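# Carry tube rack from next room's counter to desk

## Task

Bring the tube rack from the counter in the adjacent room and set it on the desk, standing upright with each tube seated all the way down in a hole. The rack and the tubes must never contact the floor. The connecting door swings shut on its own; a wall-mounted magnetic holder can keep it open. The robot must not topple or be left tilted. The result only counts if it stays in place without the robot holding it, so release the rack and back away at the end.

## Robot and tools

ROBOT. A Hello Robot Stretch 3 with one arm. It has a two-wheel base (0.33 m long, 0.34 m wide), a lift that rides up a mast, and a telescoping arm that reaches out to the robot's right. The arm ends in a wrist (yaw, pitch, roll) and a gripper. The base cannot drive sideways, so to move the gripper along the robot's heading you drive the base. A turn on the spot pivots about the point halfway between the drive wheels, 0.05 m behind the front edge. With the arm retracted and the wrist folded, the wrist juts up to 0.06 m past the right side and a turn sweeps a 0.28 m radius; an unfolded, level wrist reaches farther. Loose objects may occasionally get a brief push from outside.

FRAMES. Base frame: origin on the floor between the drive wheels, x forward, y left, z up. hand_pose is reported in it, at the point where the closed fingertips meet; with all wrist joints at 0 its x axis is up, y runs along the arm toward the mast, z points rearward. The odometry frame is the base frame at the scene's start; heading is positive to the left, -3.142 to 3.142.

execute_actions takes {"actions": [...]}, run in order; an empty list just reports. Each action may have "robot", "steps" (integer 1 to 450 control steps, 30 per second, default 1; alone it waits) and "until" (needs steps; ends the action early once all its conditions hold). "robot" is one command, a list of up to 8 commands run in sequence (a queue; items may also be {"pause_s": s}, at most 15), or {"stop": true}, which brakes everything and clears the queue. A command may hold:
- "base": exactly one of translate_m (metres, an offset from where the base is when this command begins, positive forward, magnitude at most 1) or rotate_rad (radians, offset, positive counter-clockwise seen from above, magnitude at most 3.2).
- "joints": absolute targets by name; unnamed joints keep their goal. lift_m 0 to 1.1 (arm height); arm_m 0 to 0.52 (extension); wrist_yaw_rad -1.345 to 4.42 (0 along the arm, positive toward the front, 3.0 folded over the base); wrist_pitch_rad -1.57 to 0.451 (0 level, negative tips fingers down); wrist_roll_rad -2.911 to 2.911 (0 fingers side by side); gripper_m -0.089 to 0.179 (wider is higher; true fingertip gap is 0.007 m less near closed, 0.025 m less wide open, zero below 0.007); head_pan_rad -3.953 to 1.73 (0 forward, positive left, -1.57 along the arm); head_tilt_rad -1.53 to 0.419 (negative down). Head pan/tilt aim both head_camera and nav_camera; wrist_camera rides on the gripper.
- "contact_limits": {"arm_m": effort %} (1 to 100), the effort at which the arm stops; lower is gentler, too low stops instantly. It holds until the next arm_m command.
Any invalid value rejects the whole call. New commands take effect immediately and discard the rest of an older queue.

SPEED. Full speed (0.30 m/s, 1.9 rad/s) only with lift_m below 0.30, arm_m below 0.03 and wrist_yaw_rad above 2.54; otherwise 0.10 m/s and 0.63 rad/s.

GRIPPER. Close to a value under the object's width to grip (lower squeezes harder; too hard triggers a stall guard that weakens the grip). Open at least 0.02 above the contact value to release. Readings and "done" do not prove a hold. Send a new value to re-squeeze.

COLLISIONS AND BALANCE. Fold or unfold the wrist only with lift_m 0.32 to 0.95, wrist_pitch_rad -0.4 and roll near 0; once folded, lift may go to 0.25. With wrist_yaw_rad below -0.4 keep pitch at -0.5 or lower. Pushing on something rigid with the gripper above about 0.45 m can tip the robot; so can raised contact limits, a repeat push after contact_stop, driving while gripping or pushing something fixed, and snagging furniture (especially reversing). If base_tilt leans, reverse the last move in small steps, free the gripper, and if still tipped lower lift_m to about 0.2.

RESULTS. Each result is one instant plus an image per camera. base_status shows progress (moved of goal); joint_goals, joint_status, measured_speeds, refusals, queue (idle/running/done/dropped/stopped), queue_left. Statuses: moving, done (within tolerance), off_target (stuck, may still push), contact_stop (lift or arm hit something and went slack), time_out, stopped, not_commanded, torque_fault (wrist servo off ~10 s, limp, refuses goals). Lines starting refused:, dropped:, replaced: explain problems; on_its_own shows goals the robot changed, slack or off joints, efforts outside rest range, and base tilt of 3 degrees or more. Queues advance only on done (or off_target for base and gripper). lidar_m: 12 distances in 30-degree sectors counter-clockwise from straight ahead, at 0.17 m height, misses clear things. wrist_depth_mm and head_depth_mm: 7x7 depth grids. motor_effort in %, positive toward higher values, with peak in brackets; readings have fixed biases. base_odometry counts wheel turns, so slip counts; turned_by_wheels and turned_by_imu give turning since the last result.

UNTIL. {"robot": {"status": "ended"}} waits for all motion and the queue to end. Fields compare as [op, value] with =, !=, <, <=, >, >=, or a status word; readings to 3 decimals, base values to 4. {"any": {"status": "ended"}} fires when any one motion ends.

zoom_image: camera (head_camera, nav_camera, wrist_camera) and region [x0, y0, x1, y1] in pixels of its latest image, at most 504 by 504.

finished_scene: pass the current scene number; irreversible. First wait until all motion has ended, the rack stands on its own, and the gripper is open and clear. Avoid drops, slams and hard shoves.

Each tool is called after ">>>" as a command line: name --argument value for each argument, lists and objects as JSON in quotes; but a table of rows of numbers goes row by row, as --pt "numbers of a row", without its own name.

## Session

>>> execute_actions --actions '[]'

Scene clock: 0.00 s.
robot.base_odometry: x=+0.000 y=+0.000 heading=+0.000 (m, m, rad; robot's odometry frame)
robot.turned_by_wheels: +0.000 (rad since the last result)
robot.turned_by_imu: +0.000 (rad since the last result)
robot.base_tilt: forward=+2.5 right=-0.6 (deg)
robot.lidar_m: 2.98 1.49 1.68 1.25 0.95 0.78 0.78 0.87 0.86 0.85 0.95 1.54
robot.head_depth_mm: 1765 2550 2891 2872 2848 2858 2427 / 1771 2607 2935 2878 2862 2835 2446 / 1796 2635 2936 2960 2954 2908 2375 / 1794 2663 3024 3067 2970 2989 2370 / 1809 2708 3108 3048 3047 2968 2357 / 1804 2708 3118 3155 3087 3052 2318 / 1848 2769 3142 3194 3137 3080 2328
robot.base_status: not_commanded
robot.joint_positions: lift_m=+0.382 arm_m=-0.003 wrist_yaw_rad=+2.891 wrist_pitch_rad=-0.340 wrist_roll_rad=-0.007 gripper_m=+0.037 head_pan_rad=+0.012 head_tilt_rad=-0.024
robot.joint_goals: lift_m=+0.382 arm_m=-0.003 wrist_yaw_rad=+2.891 wrist_pitch_rad=-0.340 wrist_roll_rad=-0.007 gripper_m=+0.037 head_pan_rad=+0.012 head_tilt_rad=-0.024
robot.joint_status: lift_m=not_commanded arm_m=not_commanded wrist_yaw_rad=not_commanded wrist_pitch_rad=not_commanded wrist_roll_rad=not_commanded gripper_m=not_commanded head_pan_rad=not_commanded head_tilt_rad=not_commanded
robot.measured_speeds: translate_m=+0.000 rotate_rad=+0.000 lift_m=+0.000 arm_m=+0.000 wrist_yaw_rad=+0.000 wrist_pitch_rad=+0.000 wrist_roll_rad=+0.000 head_pan_rad=+0.000 head_tilt_rad=+0.000
robot: refusals=0 queue=idle queue_left=0
robot.motor_effort: left_wheel=+0 right_wheel=+0 lift_m=+26 arm_m=+0 wrist_yaw_rad=+0 wrist_pitch_rad=+10 wrist_roll_rad=+0 gripper_m=+0 head_pan_rad=+0 head_tilt_rad=+2 (%)
robot.hand_pose: x=+0.0367 y=+0.0841 z=+0.4122 quat_wxyz=(+0.206, +0.704, +0.033, +0.679) (m; robot's base frame)
robot.wrist_depth_mm: - - - - - - - / - - - - - - - / 922 - - - - - - / 964 - - - - - - / 887 - 921 881 910 878 866 / 726 - - 698 734 703 715 / 609 600 598 589 600 603 591
pictures: head_camera (sideways: a quarter turn clockwise sets it upright), nav_camera (sideways: a quarter turn counterclockwise sets it upright), wrist_camera
Images, in order (width x height): head_camera 896x504, nav_camera 672x504, wrist_camera 644x364.

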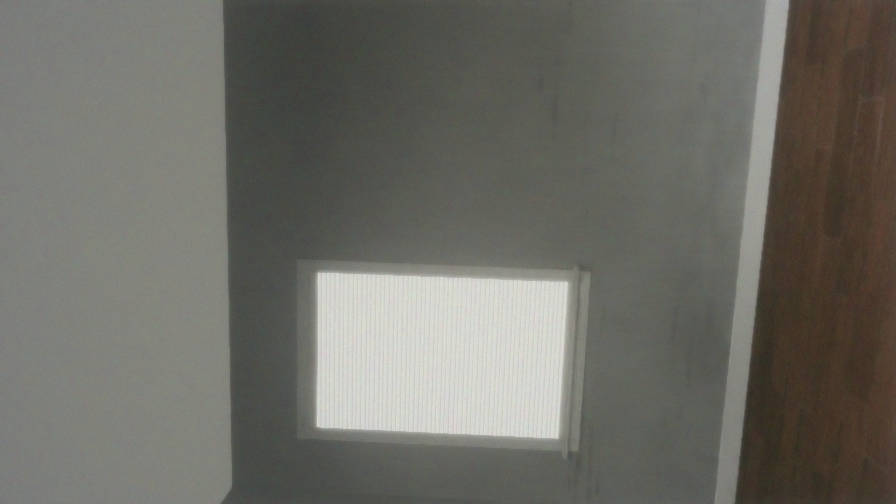

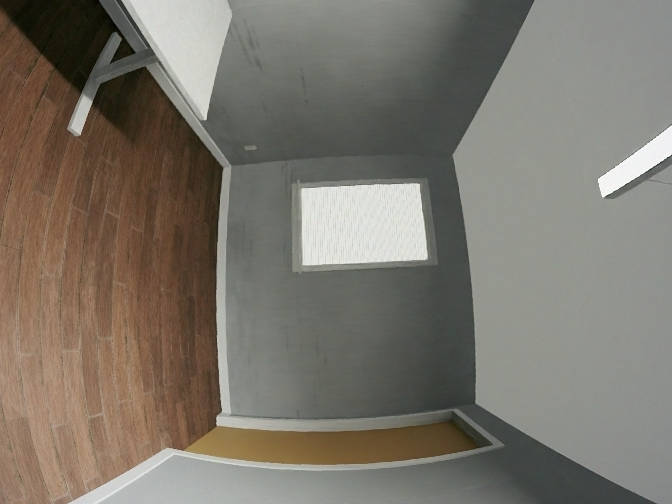

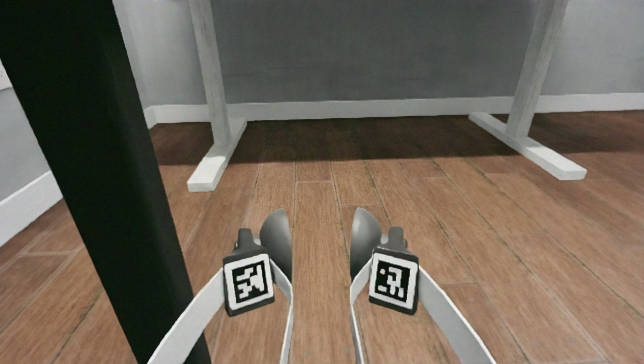

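>>> execute_actions --actions '[{"robot":[{"joints":{"lift_m":0.28,"head_pan_rad":-0.5,"head_tilt_rad":-0.5},"base":{"rotate_rad":-0.26}},{"base":{"translate_m":1.0}},{"base":{"translate_m":0.9}}],"steps":450,"until":{"robot":{"status":"ended"}}}]'

Scene clock: 17.30 s.
robot.base_odometry: x=+1.836 y=-0.488 heading=-0.260 (m, m, rad; robot's odometry frame)
robot.turned_by_wheels: -0.260 (rad since the last result)
robot.turned_by_imu: -0.256 (rad since the last result)
robot.base_tilt: forward=+2.5 right=-0.4 (deg)
robot.lidar_m: 1.10 1.13 1.47 1.78 1.62 2.40 2.66 1.11 0.78 0.72 0.84 1.10
robot.head_depth_mm: 871 914 954 1000 1049 1103 1170 / 968 1017 1069 1125 1202 1269 1296 / 998 1081 1170 1259 1392 1489 1367 / 1078 1156 1249 1348 1467 1564 1349 / 1030 1105 1201 1316 1458 1578 1347 / 969 1039 1119 1228 1344 1489 1345 / 917 985 1051 1143 1246 1364 1330
robot.base_status: done (translate_m +0.9000 of +0.9000)
robot.joint_positions: lift_m=+0.280 arm_m=-0.003 wrist_yaw_rad=+2.891 wrist_pitch_rad=-0.341 wrist_roll_rad=-0.007 gripper_m=+0.037 head_pan_rad=-0.493 head_tilt_rad=-0.495
robot.joint_goals: lift_m=+0.280 arm_m=-0.003 wrist_yaw_rad=+2.891 wrist_pitch_rad=-0.341 wrist_roll_rad=-0.007 gripper_m=+0.037 head_pan_rad=-0.500 head_tilt_rad=-0.500
robot.joint_status: lift_m=done arm_m=not_commanded wrist_yaw_rad=not_commanded wrist_pitch_rad=not_commanded wrist_roll_rad=not_commanded gripper_m=not_commanded head_pan_rad=done head_tilt_rad=done
robot.measured_speeds: translate_m=+0.000 rotate_rad=+0.000 lift_m=+0.000 arm_m=+0.000 wrist_yaw_rad=+0.000 wrist_pitch_rad=+0.000 wrist_roll_rad=+0.000 head_pan_rad=+0.000 head_tilt_rad=+0.000
robot: refusals=0 queue=done queue_left=0
robot.motor_effort: left_wheel=+3(15) right_wheel=-2(6) lift_m=+23(27) arm_m=+0(0) wrist_yaw_rad=+0(0) wrist_pitch_rad=+11(11) wrist_roll_rad=+0(0) gripper_m=+1(0) head_pan_rad=-3(29) head_tilt_rad=-2(22) (%)
robot.hand_pose: x=+0.0366 y=+0.0840 z=+0.3104 quat_wxyz=(+0.206, +0.704, +0.033, +0.679) (m; robot's base frame)
robot.wrist_depth_mm: - - - - - - - / - - - - - - - / - - - - - - - / 943 - 923 939 904 919 916 / 731 - 751 701 739 699 698 / 583 - - 576 586 573 563 / 493 478 495 497 478 479 472
pictures: head_camera (sideways: a quarter turn clockwise sets it upright), nav_camera (sideways: a quarter turn counterclockwise sets it upright), wrist_camera
Images, in order (width x height): head_camera 896x504, nav_camera 672x504, wrist_camera 644x364.

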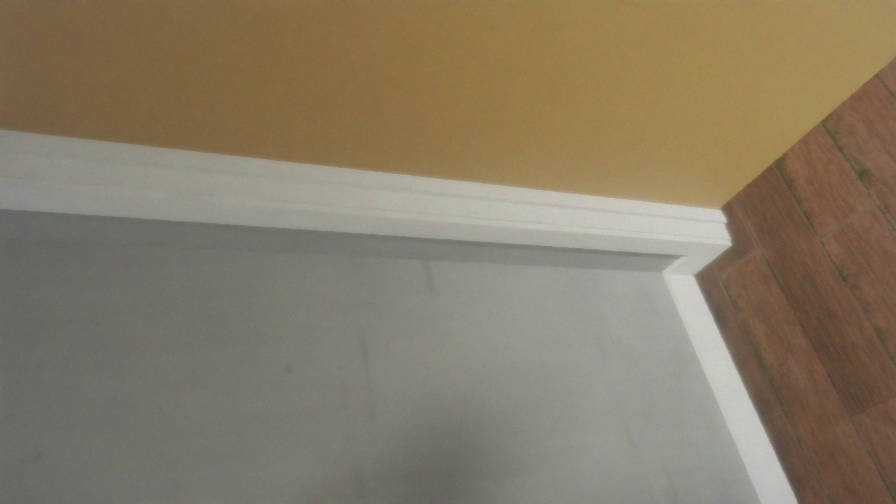

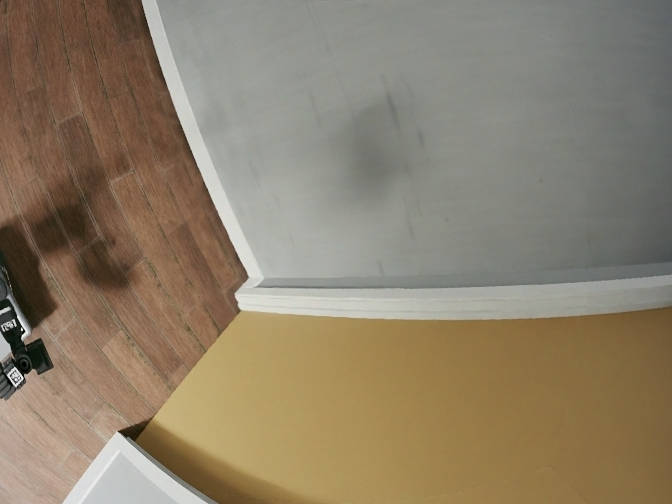

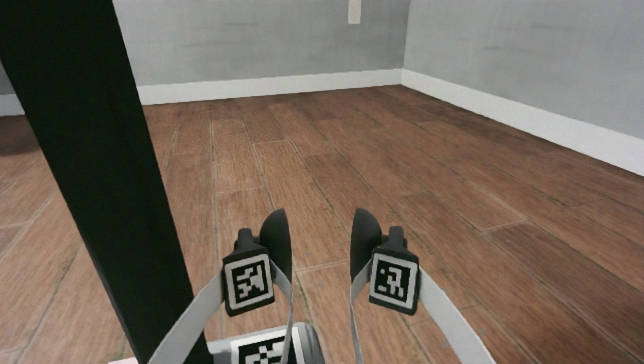

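>>> execute_actions --actions '[{"robot":[{"base":{"translate_m":0.42},"joints":{"head_pan_rad":0,"head_tilt_rad":-0.6}},{"base":{"rotate_rad":-1.571}}],"steps":450,"until":{"robot":{"status":"ended"}}}]'

Scene clock: 26.30 s.
robot.base_odometry: x=+2.242 y=-0.596 heading=-1.831 (m, m, rad; robot's odometry frame)
robot.turned_by_wheels: -1.571 (rad since the last result)
robot.turned_by_imu: -1.572 (rad since the last result)
robot.base_tilt: forward=+2.4 right=-0.5 (deg)
robot.lidar_m: 0.79 0.81 0.72 0.68 0.70 0.93 1.81 1.86 1.91 3.07 1.06 0.81
robot.head_depth_mm: 652 716 793 872 929 1037 1226 / 645 711 788 892 1008 1140 1230 / 641 705 777 872 998 1159 1271 / 637 698 775 867 983 1147 1262 / 632 694 767 858 975 1125 1239 / 627 687 760 852 965 1101 1227 / 622 682 752 844 951 1097 1226
robot.base_status: done (rotate_rad -1.5708 of -1.5710)
robot.joint_positions: lift_m=+0.280 arm_m=-0.003 wrist_yaw_rad=+2.891 wrist_pitch_rad=-0.341 wrist_roll_rad=-0.007 gripper_m=+0.037 head_pan_rad=-0.007 head_tilt_rad=-0.594
robot.joint_goals: lift_m=+0.280 arm_m=-0.003 wrist_yaw_rad=+2.891 wrist_pitch_rad=-0.341 wrist_roll_rad=-0.007 gripper_m=+0.037 head_pan_rad=+0.000 head_tilt_rad=-0.600
robot.joint_status: lift_m=done arm_m=not_commanded wrist_yaw_rad=not_commanded wrist_pitch_rad=not_commanded wrist_roll_rad=not_commanded gripper_m=not_commanded head_pan_rad=done head_tilt_rad=done
robot.measured_speeds: translate_m=+0.000 rotate_rad=+0.000 lift_m=+0.000 arm_m=+0.000 wrist_yaw_rad=+0.000 wrist_pitch_rad=+0.000 wrist_roll_rad=+0.000 head_pan_rad=+0.000 head_tilt_rad=+0.000
robot: refusals=0 queue=done queue_left=0
robot.motor_effort: left_wheel=+4(15) right_wheel=-3(6) lift_m=+22(22) arm_m=+0(0) wrist_yaw_rad=+0(0) wrist_pitch_rad=+11(11) wrist_roll_rad=+0(0) gripper_m=+1(1) head_pan_rad=+3(29) head_tilt_rad=-2(11) (%)
robot.hand_pose: x=+0.0366 y=+0.0839 z=+0.3104 quat_wxyz=(+0.207, +0.704, +0.033, +0.679) (m; robot's base frame)
robot.wrist_depth_mm: - 608 649 700 762 806 688 / - 655 712 768 820 870 717 / - 703 738 832 918 896 755 / 676 - 801 869 919 884 768 / 689 - 747 698 741 689 703 / 580 - - 579 604 557 579 / 486 484 503 497 480 474 474
pictures: head_camera (sideways: a quarter turn clockwise sets it upright), nav_camera (sideways: a quarter turn counterclockwise sets it upright), wrist_camera
Images, in order (width x height): head_camera 896x504, nav_camera 672x504, wrist_camera 644x364.

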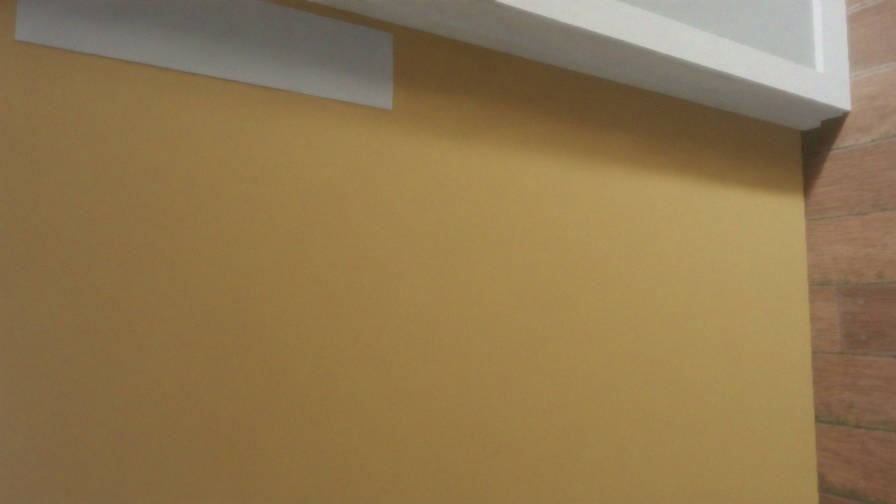

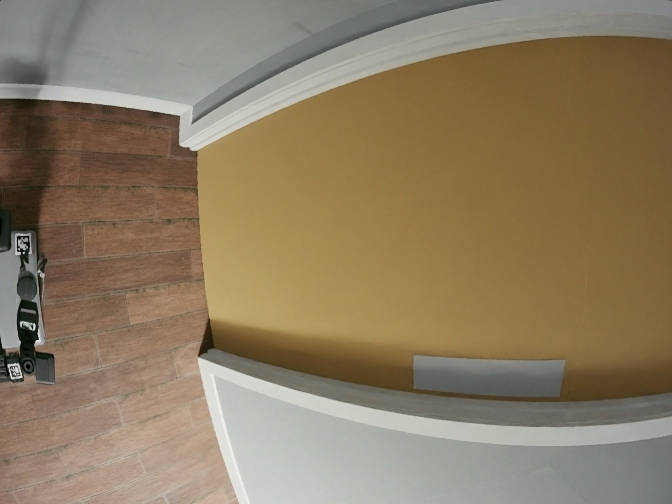

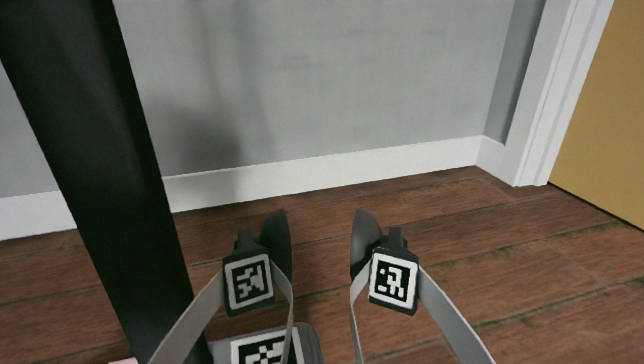

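>>> execute_actions --actions '[{"robot":[{"base":{"rotate_rad":0.06},"joints":{"head_tilt_rad":-1.3}},{"base":{"translate_m":0.62}},{"joints":{"lift_m":0.33}},{"base":{"translate_m":0.64}},{"base":{"rotate_rad":1.04}},{"base":{"translate_m":0.5}}],"steps":450,"until":{"robot":{"status":"ended"}}},{"steps":300,"until":{"robot":{"status":"ended"}}}]'

Scene clock: 60.63 s.
robot.base_odometry: x=+2.365 y=-2.164 heading=-0.729 (m, m, rad; robot's odometry frame)
robot.turned_by_wheels: +1.102 (rad since the last result)
robot.turned_by_imu: +1.682 (rad since the last result)
robot.base_tilt: forward=+2.4 right=-0.4 (deg)
robot.lidar_m: - - 0.15 0.19 3.08 0.89 1.44 2.46 1.89 0.21 0.15 -
robot.head_depth_mm: - - - - - 1189 1134 / - - - - - 1186 1127 / - - - - - - 1108 / - - - - - - - / - - - - - - - / - - - - - 1172 - / - - - - - 1157 -
robot.base_status: off_target (translate_m +0.4997 of +0.5000)
robot.joint_positions: lift_m=+0.330 arm_m=-0.003 wrist_yaw_rad=+2.976 wrist_pitch_rad=-0.344 wrist_roll_rad=-0.004 gripper_m=+0.037 head_pan_rad=-0.005 head_tilt_rad=-1.295
robot.joint_goals: lift_m=+0.330 arm_m=-0.003 wrist_yaw_rad=+2.976 wrist_pitch_rad=-0.344 wrist_roll_rad=-0.004 gripper_m=+0.037 head_pan_rad=+0.000 head_tilt_rad=-1.300
robot.joint_status: lift_m=done arm_m=not_commanded wrist_yaw_rad=not_commanded wrist_pitch_rad=not_commanded wrist_roll_rad=not_commanded gripper_m=not_commanded head_pan_rad=done head_tilt_rad=done
robot.measured_speeds: translate_m=+0.000 rotate_rad=+0.000 lift_m=+0.000 arm_m=+0.000 wrist_yaw_rad=+0.000 wrist_pitch_rad=+0.000 wrist_roll_rad=+0.000 head_pan_rad=+0.000 head_tilt_rad=+0.000
robot: refusals=0 queue=done queue_left=0
robot.on_its_own: wrist_yaw_rad is held at +2.956, not at its first target +2.891, by its stall guard, which is not easing now; left_wheel is at rest, and its effort (+67) is outside its rest range (-18 to +18); right_wheel is at rest, and its effort (+22) is outside its rest range (-18 to +18); wrist_yaw_rad is at rest, and its effort (-17) is outside its rest range (-12 to +12)
robot.motor_effort: left_wheel=+67(100) right_wheel=+22(52) lift_m=+24(32) arm_m=-1(1) wrist_yaw_rad=-17(36) wrist_pitch_rad=+12(20) wrist_roll_rad=-2(2) gripper_m=+4(11) head_pan_rad=+2(3) head_tilt_rad=-3(31) (%)
robot.hand_pose: x=+0.0170 y=+0.0876 z=+0.3596 quat_wxyz=(+0.178, +0.703, +0.064, +0.686) (m; robot's base frame)
robot.wrist_depth_mm: - - - - 123 78 57 / - - - - 127 79 57 / - - - - 132 81 58 / - - - 918 136 83 59 / 802 814 855 761 131 84 60 / 652 641 - 616 122 86 61 / 541 543 537 517 173 88 62
pictures: head_camera (sideways: a quarter turn clockwise sets it upright), nav_camera (sideways: a quarter turn counterclockwise sets it upright), wrist_camera
Images, in order (width x height): head_camera 896x504, nav_camera 672x504, wrist_camera 644x364.

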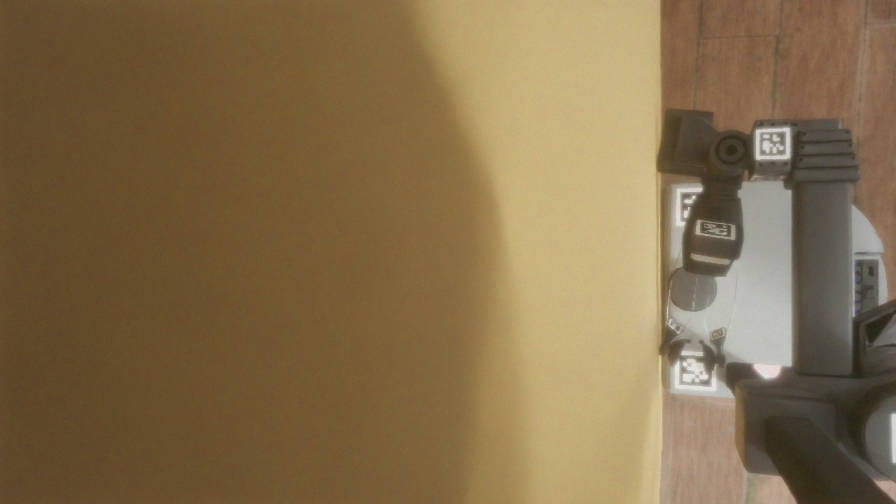

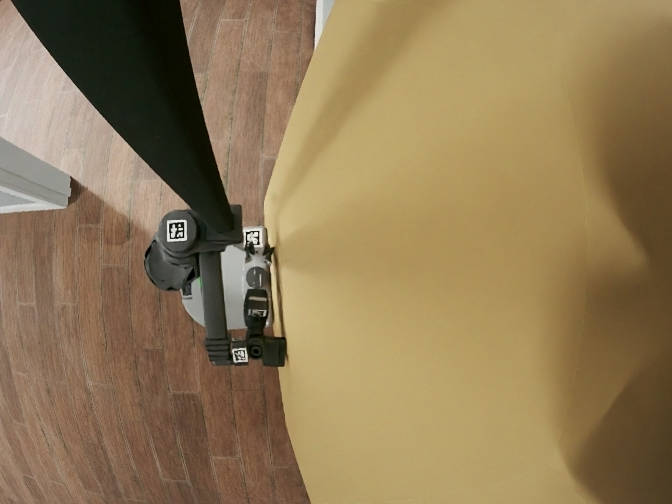

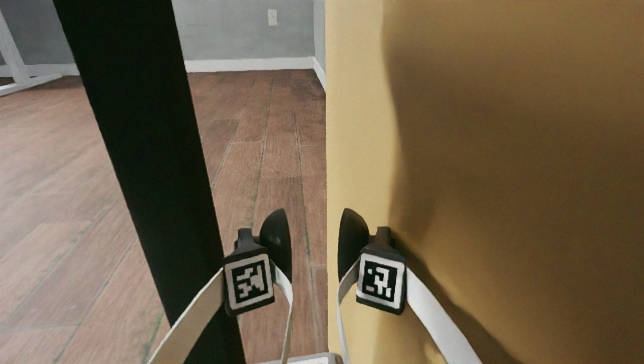

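>>> execute_actions --actions '[{"robot":[{"base":{"translate_m":-0.15}},{"pause_s":1.5}],"steps":200,"until":{"robot":{"status":"ended"}}}]'

Scene clock: 68.77 s.
robot.base_odometry: x=+2.253 y=-2.064 heading=-0.729 (m, m, rad; robot's odometry frame)
robot.turned_by_wheels: -0.001 (rad since the last result)
robot.turned_by_imu: -0.003 (rad since the last result)
robot.base_tilt: forward=+2.6 right=-0.3 (deg)
robot.lidar_m: 0.20 0.21 0.28 1.93 3.10 0.75 1.48 2.46 1.88 1.23 0.29 0.21
robot.head_depth_mm: - - 326 502 1210 1202 1133 / - - 326 501 1205 1197 1121 / - - 326 502 1202 - 1103 / - - 325 501 1197 - - / - - 325 501 1193 - - / - - 324 499 1189 1181 - / - - 323 496 1205 1170 -
robot.base_status: done (translate_m -0.1500 of -0.1500)
robot.joint_positions: lift_m=+0.330 arm_m=-0.003 wrist_yaw_rad=+2.958 wrist_pitch_rad=-0.344 wrist_roll_rad=-0.004 gripper_m=+0.037 head_pan_rad=-0.005 head_tilt_rad=-1.295
robot.joint_goals: lift_m=+0.330 arm_m=-0.003 wrist_yaw_rad=+2.958 wrist_pitch_rad=-0.344 wrist_roll_rad=-0.004 gripper_m=+0.037 head_pan_rad=+0.000 head_tilt_rad=-1.300
robot.joint_status: lift_m=done arm_m=not_commanded wrist_yaw_rad=not_commanded wrist_pitch_rad=not_commanded wrist_roll_rad=not_commanded gripper_m=not_commanded head_pan_rad=done head_tilt_rad=done
robot.measured_speeds: translate_m=+0.000 rotate_rad=+0.000 lift_m=+0.000 arm_m=+0.000 wrist_yaw_rad=+0.000 wrist_pitch_rad=+0.000 wrist_roll_rad=+0.000 head_pan_rad=+0.000 head_tilt_rad=+0.000
robot: refusals=0 queue=done queue_left=0
robot.on_its_own: wrist_yaw_rad is held at +2.956, not at its first target +2.891, by its stall guard, which is not easing now
robot.motor_effort: left_wheel=+1(67) right_wheel=+0(21) lift_m=+24(24) arm_m=+0(1) wrist_yaw_rad=-2(16) wrist_pitch_rad=+13(13) wrist_roll_rad=-2(2) gripper_m=+1(5) head_pan_rad=+1(2) head_tilt_rad=-1(2) (%)
robot.hand_pose: x=+0.0214 y=+0.0869 z=+0.3596 quat_wxyz=(+0.185, +0.703, +0.057, +0.684) (m; robot's base frame)
robot.wrist_depth_mm: - - - - 949 269 197 / - - - - 967 273 200 / - - - - - 279 202 / - - - - 916 285 207 / 804 785 822 789 520 292 209 / 657 655 - 637 417 300 213 / 548 531 528 540 519 292 219
pictures: head_camera (sideways: a quarter turn clockwise sets it upright), nav_camera (sideways: a quarter turn counterclockwise sets it upright), wrist_camera
Images, in order (width x height): head_camera 896x504, nav_camera 672x504, wrist_camera 644x364.

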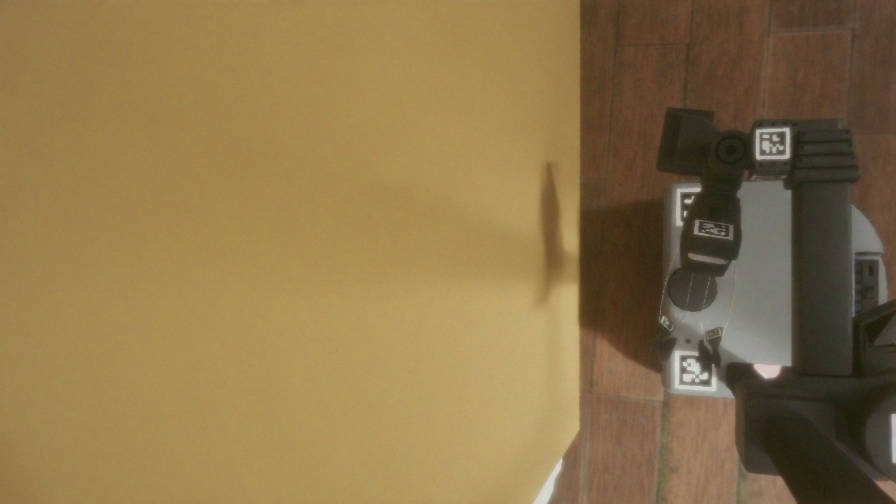

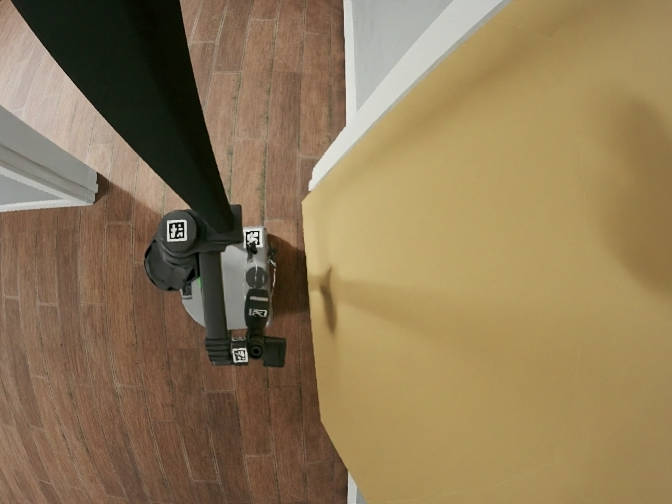

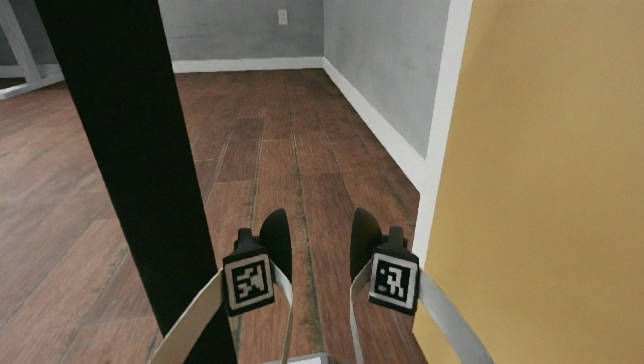

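>>> execute_actions --actions '[{"robot":[{"base":{"translate_m":-0.06},"joints":{"lift_m":0.28,"wrist_yaw_rad":2.9}},{"base":{"rotate_rad":-1.62}},{"base":{"translate_m":0.35},"joints":{"head_tilt_rad":-0.3}},{"base":{"rotate_rad":-1.571}},{"base":{"translate_m":1.0}}],"steps":450,"until":{"robot":{"status":"ended"}}}]'

Scene clock: 89.40 s.
robot.base_odometry: x=+1.251 y=-1.571 heading=+2.363 (m, m, rad; robot's odometry frame)
robot.turned_by_wheels: -3.191 (rad since the last result)
robot.turned_by_imu: -3.191 (rad since the last result)
robot.base_tilt: forward=+2.7 right=-0.5 (deg)
robot.lidar_m: 1.72 1.80 1.49 1.44 1.51 1.47 1.27 1.31 0.70 0.68 0.71 1.00
robot.head_depth_mm: 2051 2033 1983 1923 1899 1829 1607 / 2061 2173 2252 1777 1832 1942 1617 / 2061 2143 2269 1775 1810 1921 1607 / 2064 2134 2263 1781 1842 1915 1588 / 2051 2155 2241 1753 1829 1892 1577 / 2069 2158 2265 1750 1830 1906 1571 / 2063 2130 2252 1760 1809 1890 1571
robot.base_status: done (translate_m +1.0000 of +1.0000)
robot.joint_positions: lift_m=+0.280 arm_m=-0.003 wrist_yaw_rad=+2.901 wrist_pitch_rad=-0.344 wrist_roll_rad=-0.004 gripper_m=+0.037 head_pan_rad=-0.005 head_tilt_rad=-0.309
robot.joint_goals: lift_m=+0.280 arm_m=-0.003 wrist_yaw_rad=+2.900 wrist_pitch_rad=-0.344 wrist_roll_rad=-0.004 gripper_m=+0.037 head_pan_rad=+0.000 head_tilt_rad=-0.300
robot.joint_status: lift_m=done arm_m=not_commanded wrist_yaw_rad=done wrist_pitch_rad=not_commanded wrist_roll_rad=not_commanded gripper_m=not_commanded head_pan_rad=done head_tilt_rad=done
robot.measured_speeds: translate_m=+0.000 rotate_rad=+0.000 lift_m=+0.000 arm_m=+0.000 wrist_yaw_rad=+0.000 wrist_pitch_rad=+0.000 wrist_roll_rad=+0.000 head_pan_rad=+0.000 head_tilt_rad=+0.000
robot: refusals=0 queue=done queue_left=0
robot.motor_effort: left_wheel=+3(15) right_wheel=-2(7) lift_m=+23(24) arm_m=-1(1) wrist_yaw_rad=-1(1) wrist_pitch_rad=+13(13) wrist_roll_rad=-2(2) gripper_m=+0(1) head_pan_rad=+2(2) head_tilt_rad=+3(33) (%)
robot.hand_pose: x=+0.0343 y=+0.0840 z=+0.3098 quat_wxyz=(+0.204, +0.705, +0.037, +0.679) (m; robot's base frame)
robot.wrist_depth_mm: - - - - - - - / - - - - - - - / - - - - - - - / 959 - 928 927 918 892 914 / 710 - 748 711 727 696 683 / 586 - - 571 591 559 568 / 482 480 502 495 475 468 475
pictures: head_camera (sideways: a quarter turn clockwise sets it upright), nav_camera (sideways: a quarter turn counterclockwise sets it upright), wrist_camera
Images, in order (width x height): head_camera 896x504, nav_camera 672x504, wrist_camera 644x364.

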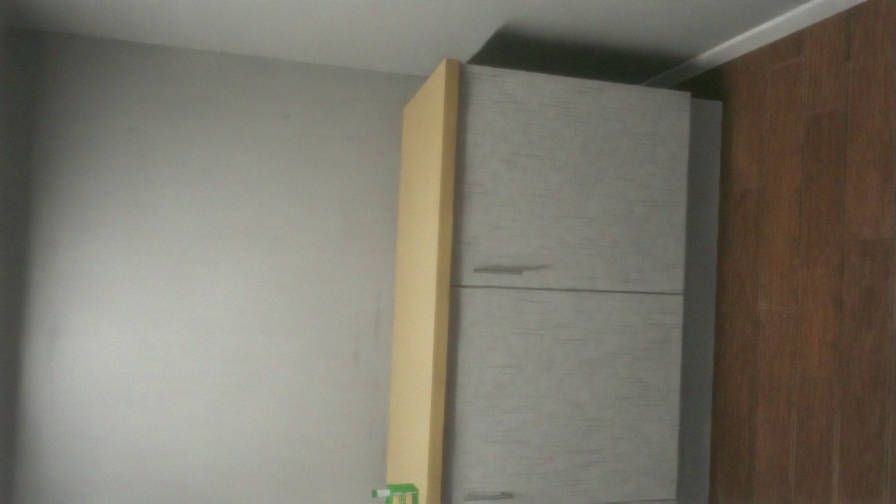

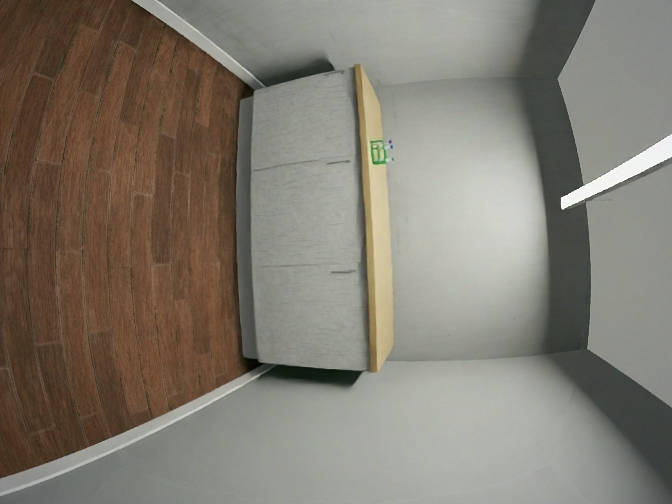

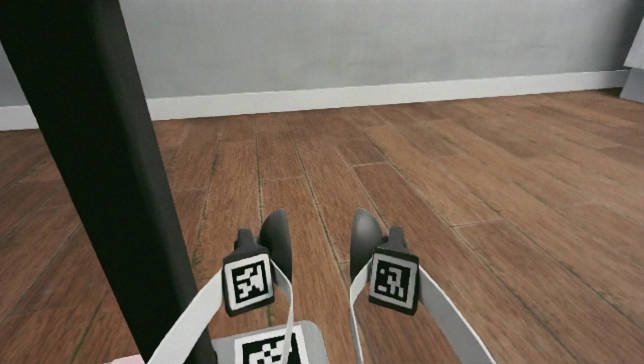

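>>> execute_actions --actions '[{"robot":[{"base":{"translate_m":1.0}},{"base":{"translate_m":0.2}},{"base":{"rotate_rad":1.571},"joints":{"head_pan_rad":-1.4,"head_tilt_rad":-0.5}},{"base":{"translate_m":0.65}},{"joints":{"lift_m":0.9}},{"joints":{"lift_m":1.05,"wrist_pitch_rad":-0.4}}],"steps":450,"until":{"robot":{"status":"ended"}}},{"steps":300,"until":{"robot":{"status":"ended"}}}]'

Scene clock: 115.37 s.
robot.base_odometry: x=-0.060 y=-1.192 heading=-2.349 (m, m, rad; robot's odometry frame)
robot.turned_by_wheels: +1.571 (rad since the last result)
robot.turned_by_imu: +1.573 (rad since the last result)
robot.base_tilt: forward=+2.4 right=-0.5 (deg)
robot.lidar_m: 0.75 0.79 1.11 2.50 1.88 1.41 1.37 0.75 0.57 0.55 0.58 0.77
robot.head_depth_mm: 941 1007 1086 - - - - / 955 1024 1104 1008 - - - / 972 1051 1132 966 - - 775 / 995 1067 1162 950 - - 793 / 1004 1085 1179 904 698 - 802 / 1025 1113 1186 893 665 737 821 / 1049 1127 1226 883 683 750 853
robot.base_status: done (translate_m +0.6500 of +0.6500)
robot.joint_positions: lift_m=+1.050 arm_m=-0.003 wrist_yaw_rad=+2.901 wrist_pitch_rad=-0.416 wrist_roll_rad=-0.004 gripper_m=+0.037 head_pan_rad=-1.393 head_tilt_rad=-0.495
robot.joint_goals: lift_m=+1.050 arm_m=-0.003 wrist_yaw_rad=+2.900 wrist_pitch_rad=-0.400 wrist_roll_rad=-0.004 gripper_m=+0.037 head_pan_rad=-1.400 head_tilt_rad=-0.500
robot.joint_status: lift_m=done arm_m=not_commanded wrist_yaw_rad=done wrist_pitch_rad=done wrist_roll_rad=not_commanded gripper_m=not_commanded head_pan_rad=done head_tilt_rad=done
robot.measured_speeds: translate_m=+0.000 rotate_rad=+0.000 lift_m=+0.000 arm_m=+0.000 wrist_yaw_rad=+0.000 wrist_pitch_rad=+0.000 wrist_roll_rad=+0.000 head_pan_rad=+0.000 head_tilt_rad=+0.000
robot: refusals=0 queue=done queue_left=0
robot.motor_effort: left_wheel=-4(15) right_wheel=+2(8) lift_m=+31(31) arm_m=-1(1) wrist_yaw_rad=+0(0) wrist_pitch_rad=+10(16) wrist_roll_rad=-2(2) gripper_m=+1(0) head_pan_rad=-3(37) head_tilt_rad=-2(14) (%)
robot.hand_pose: x=+0.0324 y=+0.0758 z=+1.0630 quat_wxyz=(+0.228, +0.703, +0.062, +0.671) (m; robot's base frame)
robot.wrist_depth_mm: - - - - - - 742 / - - - - - - 740 / - - - - - - 740 / - - - - - - 774 / - - - - - - 791 / - - - - - - 794 / - - - - - - 838
pictures: head_camera (sideways: a quarter turn clockwise sets it upright), nav_camera (sideways: a quarter turn counterclockwise sets it upright), wrist_camera
Images, in order (width x height): head_camera 896x504, nav_camera 672x504, wrist_camera 644x364.

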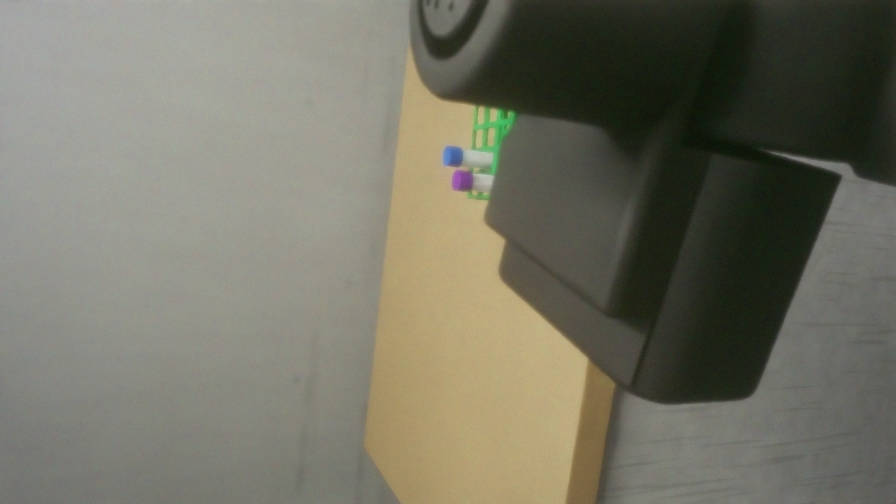

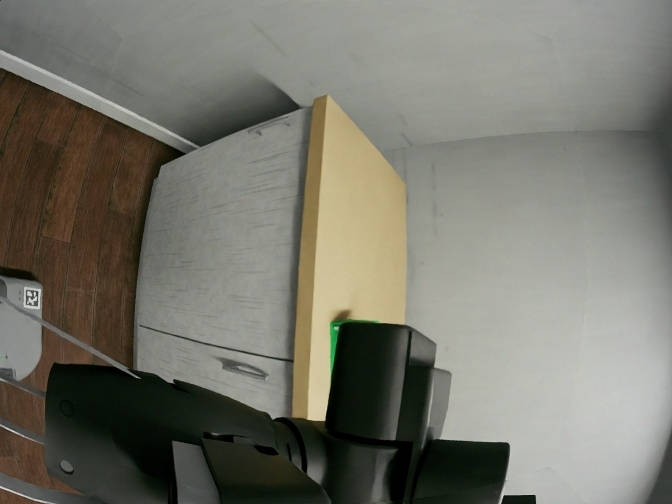

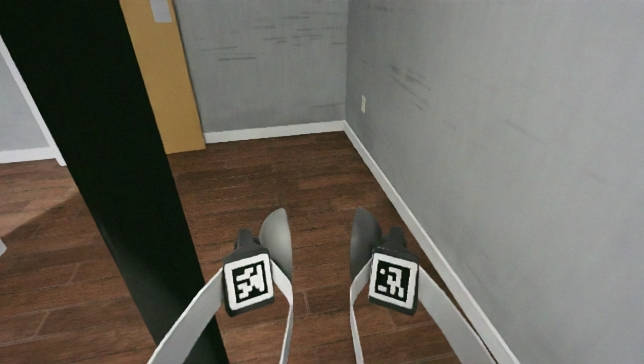

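>>> execute_actions --actions '[{"robot":[{"joints":{"lift_m":0.9}},{"joints":{"wrist_yaw_rad":1.2}},{"joints":{"lift_m":1.09,"gripper_m":0.179}},{"joints":{"wrist_yaw_rad":0.0,"wrist_pitch_rad":-0.6,"head_pan_rad":-1.57,"head_tilt_rad":-0.6}}],"steps":450,"until":{"robot":{"status":"ended"}}}]'

Scene clock: 126.80 s.
robot.base_odometry: x=-0.060 y=-1.192 heading=-2.349 (m, m, rad; robot's odometry frame)
robot.turned_by_wheels: +0.000 (rad since the last result)
robot.turned_by_imu: -0.003 (rad since the last result)
robot.base_tilt: forward=+2.5 right=-0.4 (deg)
robot.lidar_m: 0.75 0.79 1.11 2.50 1.88 1.41 1.37 0.75 0.57 0.55 0.58 0.77
robot.head_depth_mm: 933 - - - - - 921 / 939 - - - - - 968 / 934 - - - - - 941 / 973 1060 - 675 - - 906 / 971 1063 1116 711 679 769 909 / 971 1061 1090 736 680 766 913 / 971 1070 1075 728 667 770 915
robot.base_status: done (translate_m +0.6500 of +0.6500)
robot.joint_positions: lift_m=+1.090 arm_m=-0.003 wrist_yaw_rad=+0.002 wrist_pitch_rad=-0.612 wrist_roll_rad=-0.004 gripper_m=+0.179 head_pan_rad=-1.563 head_tilt_rad=-0.592
robot.joint_goals: lift_m=+1.090 arm_m=-0.003 wrist_yaw_rad=+0.000 wrist_pitch_rad=-0.600 wrist_roll_rad=-0.004 gripper_m=+0.179 head_pan_rad=-1.570 head_tilt_rad=-0.600
robot.joint_status: lift_m=done arm_m=not_commanded wrist_yaw_rad=done wrist_pitch_rad=done wrist_roll_rad=not_commanded gripper_m=done head_pan_rad=done head_tilt_rad=done
robot.measured_speeds: translate_m=+0.000 rotate_rad=+0.000 lift_m=+0.000 arm_m=+0.000 wrist_yaw_rad=+0.000 wrist_pitch_rad=+0.000 wrist_roll_rad=+0.000 head_pan_rad=+0.000 head_tilt_rad=+0.000
robot: refusals=0 queue=done queue_left=0
robot.motor_effort: left_wheel=-4(4) right_wheel=+2(3) lift_m=+31(32) arm_m=-1(1) wrist_yaw_rad=-2(1) wrist_pitch_rad=+8(10) wrist_roll_rad=-2(2) gripper_m=+1(83) head_pan_rad=-3(15) head_tilt_rad=-3(12) (%)
robot.hand_pose: x=-0.0212 y=-0.3382 z=+1.0616 quat_wxyz=(+0.676, +0.214, -0.672, -0.212) (m; robot's base frame)
robot.wrist_depth_mm: 902 885 881 870 842 865 860 / 777 670 661 610 645 656 648 / 523 521 529 475 518 522 518 / 436 434 432 437 435 425 426 / 533 515 512 504 490 481 479 / 713 636 622 603 612 597 565 / 933 872 815 796 790 765 788
pictures: head_camera (sideways: a quarter turn clockwise sets it upright), nav_camera (sideways: a quarter turn counterclockwise sets it upright), wrist_camera
Images, in order (width x height): head_camera 896x504, nav_camera 672x504, wrist_camera 644x364.

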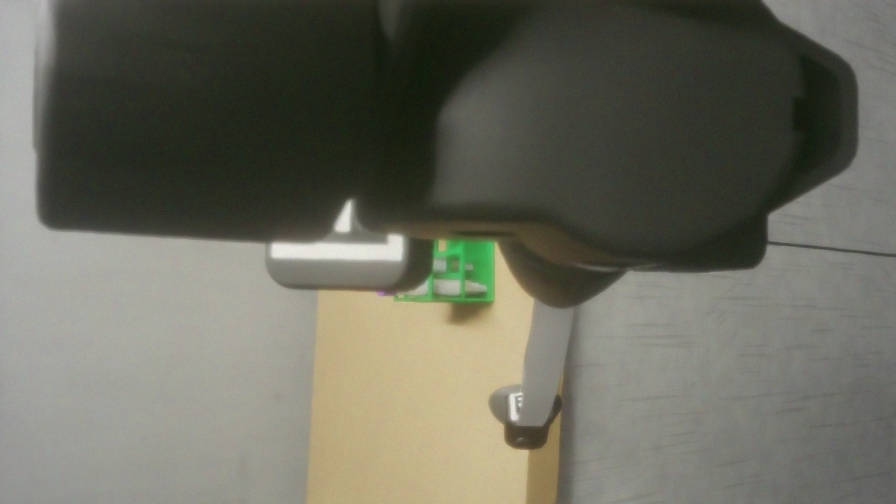

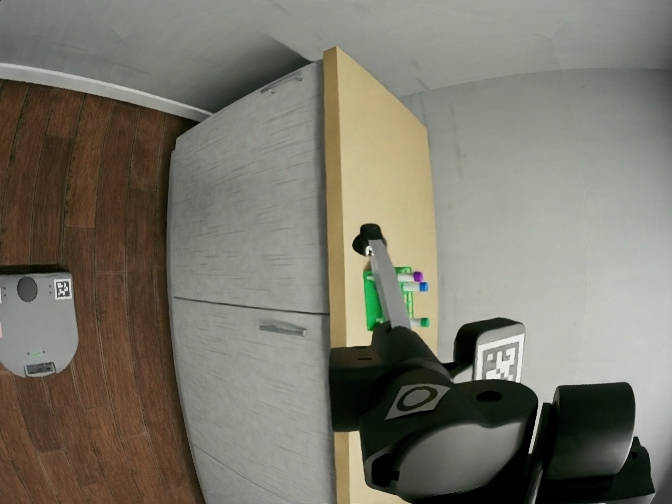

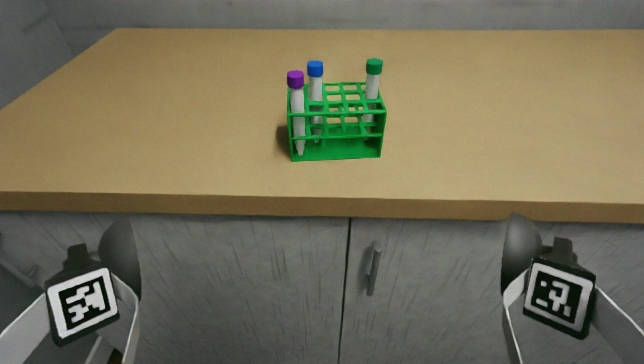

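>>> execute_actions --actions '[{"robot":[{"base":{"translate_m":-0.02},"joints":{"wrist_pitch_rad":-0.33,"lift_m":1.0}},{"joints":{"arm_m":0.15,"head_tilt_rad":-0.75,"head_pan_rad":-1.4}}],"steps":450,"until":{"robot":{"status":"ended"}}}]'

Scene clock: 138.30 s.
robot.base_odometry: x=-0.046 y=-1.178 heading=-2.349 (m, m, rad; robot's odometry frame)
robot.turned_by_wheels: +0.000 (rad since the last result)
robot.turned_by_imu: -0.002 (rad since the last result)
robot.base_tilt: forward=+2.3 right=-0.5 (deg)
robot.lidar_m: 0.77 0.81 1.13 2.50 1.85 1.39 1.35 0.75 0.56 0.55 0.57 0.80
robot.head_depth_mm: 944 1025 - 614 713 869 1140 / 959 1036 - - 731 901 1149 / 983 1062 638 657 761 928 1163 / 994 1072 820 663 780 968 1181 / 1014 1082 776 659 809 998 1177 / 1031 1102 768 692 834 1043 1165 / 1047 1094 760 712 864 1092 1168
robot.base_status: done (translate_m -0.0200 of -0.0200)
robot.joint_positions: lift_m=+1.000 arm_m=+0.150 wrist_yaw_rad=+0.001 wrist_pitch_rad=-0.351 wrist_roll_rad=-0.004 gripper_m=+0.179 head_pan_rad=-1.407 head_tilt_rad=-0.741
robot.joint_goals: lift_m=+1.000 arm_m=+0.150 wrist_yaw_rad=+0.000 wrist_pitch_rad=-0.330 wrist_roll_rad=-0.004 gripper_m=+0.179 head_pan_rad=-1.400 head_tilt_rad=-0.750
robot.joint_status: lift_m=done arm_m=done wrist_yaw_rad=done wrist_pitch_rad=done wrist_roll_rad=not_commanded gripper_m=done head_pan_rad=done head_tilt_rad=done
robot.measured_speeds: translate_m=+0.000 rotate_rad=+0.000 lift_m=+0.000 arm_m=+0.000 wrist_yaw_rad=+0.000 wrist_pitch_rad=+0.000 wrist_roll_rad=+0.000 head_pan_rad=+0.000 head_tilt_rad=+0.000
robot: refusals=0 queue=done queue_left=0
robot.motor_effort: left_wheel=-4(11) right_wheel=+3(3) lift_m=+22(30) arm_m=+3(5) wrist_yaw_rad=+0(2) wrist_pitch_rad=+13(11) wrist_roll_rad=-2(2) gripper_m=+0(1) head_pan_rad=+2(15) head_tilt_rad=-3(14) (%)
robot.hand_pose: x=-0.0214 y=-0.5270 z=+1.0281 quat_wxyz=(+0.698, +0.124, -0.694, -0.123) (m; robot's base frame)
robot.wrist_depth_mm: 731 737 723 704 689 704 680 / 798 764 774 757 750 747 749 / 797 708 714 702 701 692 675 / 494 495 467 455 462 489 481 / 381 382 367 284 361 390 371 / 321 309 295 293 301 306 310 / 253 256 261 258 258 257 247
pictures: head_camera (sideways: a quarter turn clockwise sets it upright), nav_camera (sideways: a quarter turn counterclockwise sets it upright), wrist_camera
Images, in order (width x height): head_camera 896x504, nav_camera 672x504, wrist_camera 644x364.

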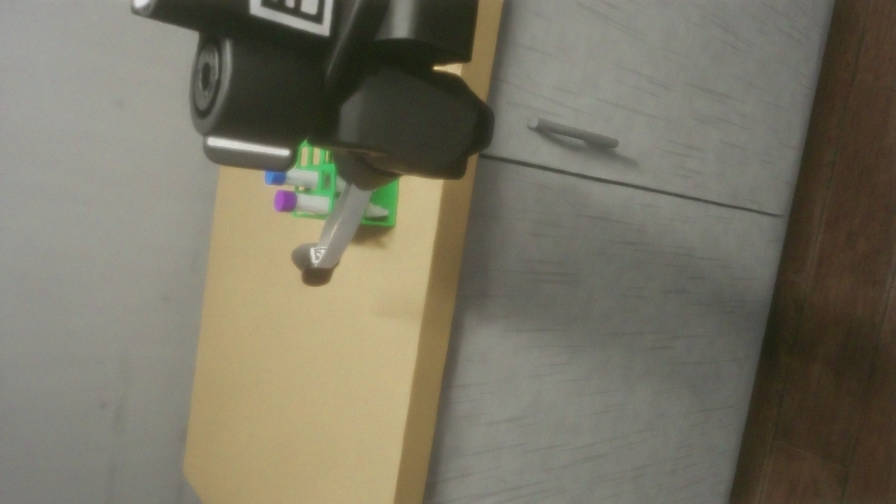

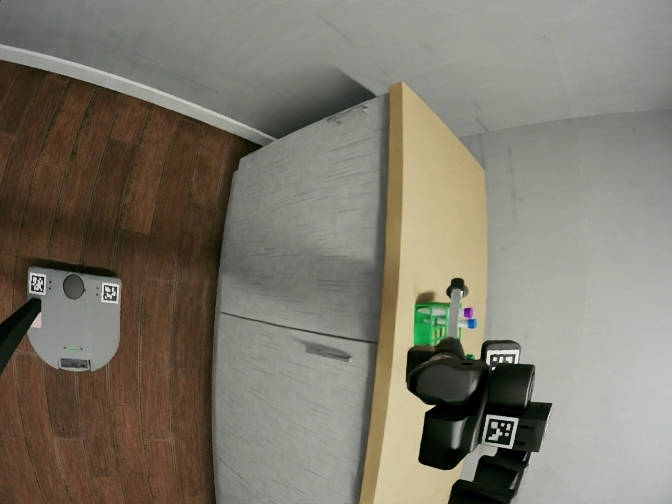

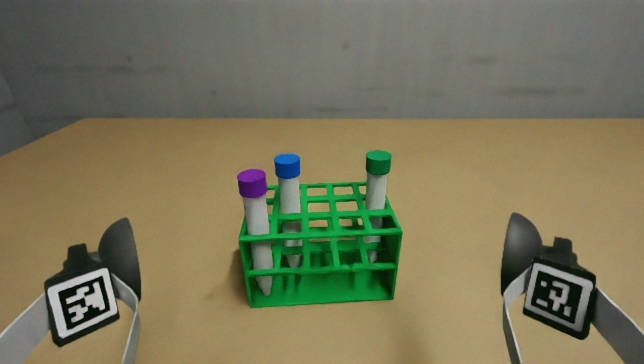

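>>> execute_actions --actions '[]'

Scene clock: 149.17 s.
robot.base_odometry: x=-0.046 y=-1.178 heading=-2.349 (m, m, rad; robot's odometry frame)
robot.turned_by_wheels: +0.000 (rad since the last result)
robot.turned_by_imu: -0.001 (rad since the last result)
robot.base_tilt: forward=+2.4 right=-0.5 (deg)
robot.lidar_m: 0.77 0.81 1.14 2.50 1.85 1.39 1.35 0.76 0.56 0.55 0.58 0.79
robot.head_depth_mm: 940 1026 - 615 719 867 1136 / 959 1042 - - 731 890 1153 / 978 1061 640 656 758 929 1170 / 992 1067 822 666 782 965 1181 / 1012 1074 779 660 805 1001 1176 / 1030 1102 769 691 835 1040 1174 / 1054 1104 757 712 861 1086 1160
robot.base_status: done (translate_m -0.0200 of -0.0200)
robot.joint_positions: lift_m=+1.000 arm_m=+0.150 wrist_yaw_rad=+0.001 wrist_pitch_rad=-0.351 wrist_roll_rad=-0.004 gripper_m=+0.179 head_pan_rad=-1.407 head_tilt_rad=-0.741
robot.joint_goals: lift_m=+1.000 arm_m=+0.150 wrist_yaw_rad=+0.000 wrist_pitch_rad=-0.330 wrist_roll_rad=-0.004 gripper_m=+0.179 head_pan_rad=-1.400 head_tilt_rad=-0.750
robot.joint_status: lift_m=done arm_m=done wrist_yaw_rad=done wrist_pitch_rad=done wrist_roll_rad=not_commanded gripper_m=done head_pan_rad=done head_tilt_rad=done
robot.measured_speeds: translate_m=+0.000 rotate_rad=+0.000 lift_m=+0.000 arm_m=+0.000 wrist_yaw_rad=+0.000 wrist_pitch_rad=+0.000 wrist_roll_rad=+0.000 head_pan_rad=+0.000 head_tilt_rad=+0.000
robot: refusals=0 queue=done queue_left=0
robot.motor_effort: left_wheel=-4(4) right_wheel=+2(2) lift_m=+22(22) arm_m=+3(3) wrist_yaw_rad=+0(0) wrist_pitch_rad=+13(13) wrist_roll_rad=-2(2) gripper_m=+0(0) head_pan_rad=+3(3) head_tilt_rad=-3(4) (%)
robot.hand_pose: x=-0.0214 y=-0.5270 z=+1.0281 quat_wxyz=(+0.698, +0.124, -0.694, -0.123) (m; robot's base frame)
robot.wrist_depth_mm: 744 725 719 696 726 704 698 / 777 792 770 760 770 738 736 / 807 712 702 695 687 684 679 / 499 499 461 451 454 486 482 / 385 382 364 282 359 391 377 / 322 308 298 291 300 304 309 / 254 261 260 259 257 256 251
pictures: head_camera (sideways: a quarter turn clockwise sets it upright), nav_camera (sideways: a quarter turn counterclockwise sets it upright), wrist_camera
Images, in order (width x height): head_camera 896x504, nav_camera 672x504, wrist_camera 644x364.

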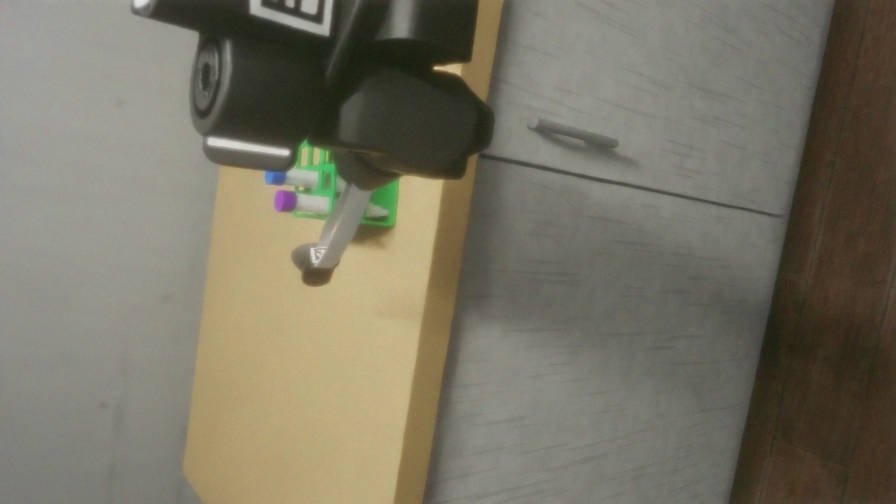

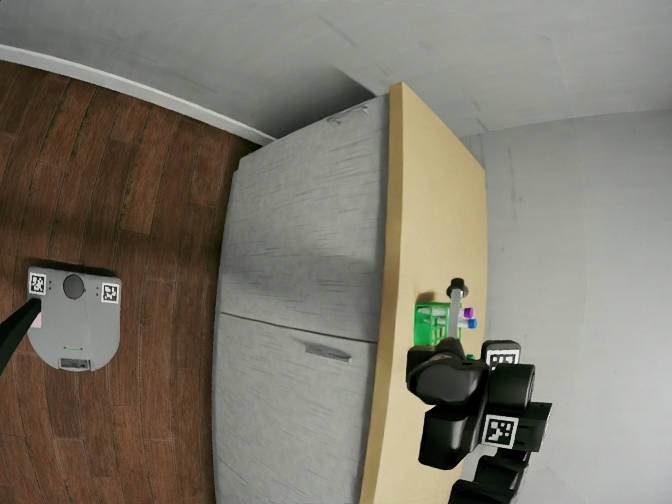

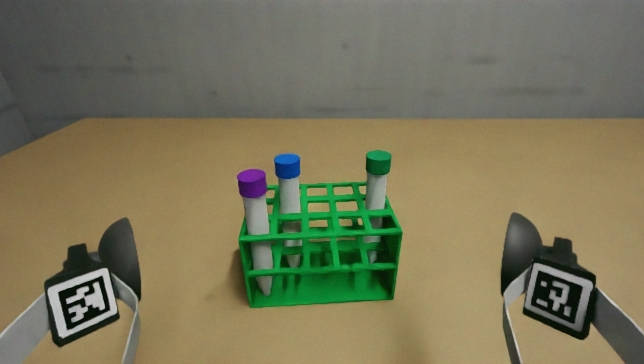

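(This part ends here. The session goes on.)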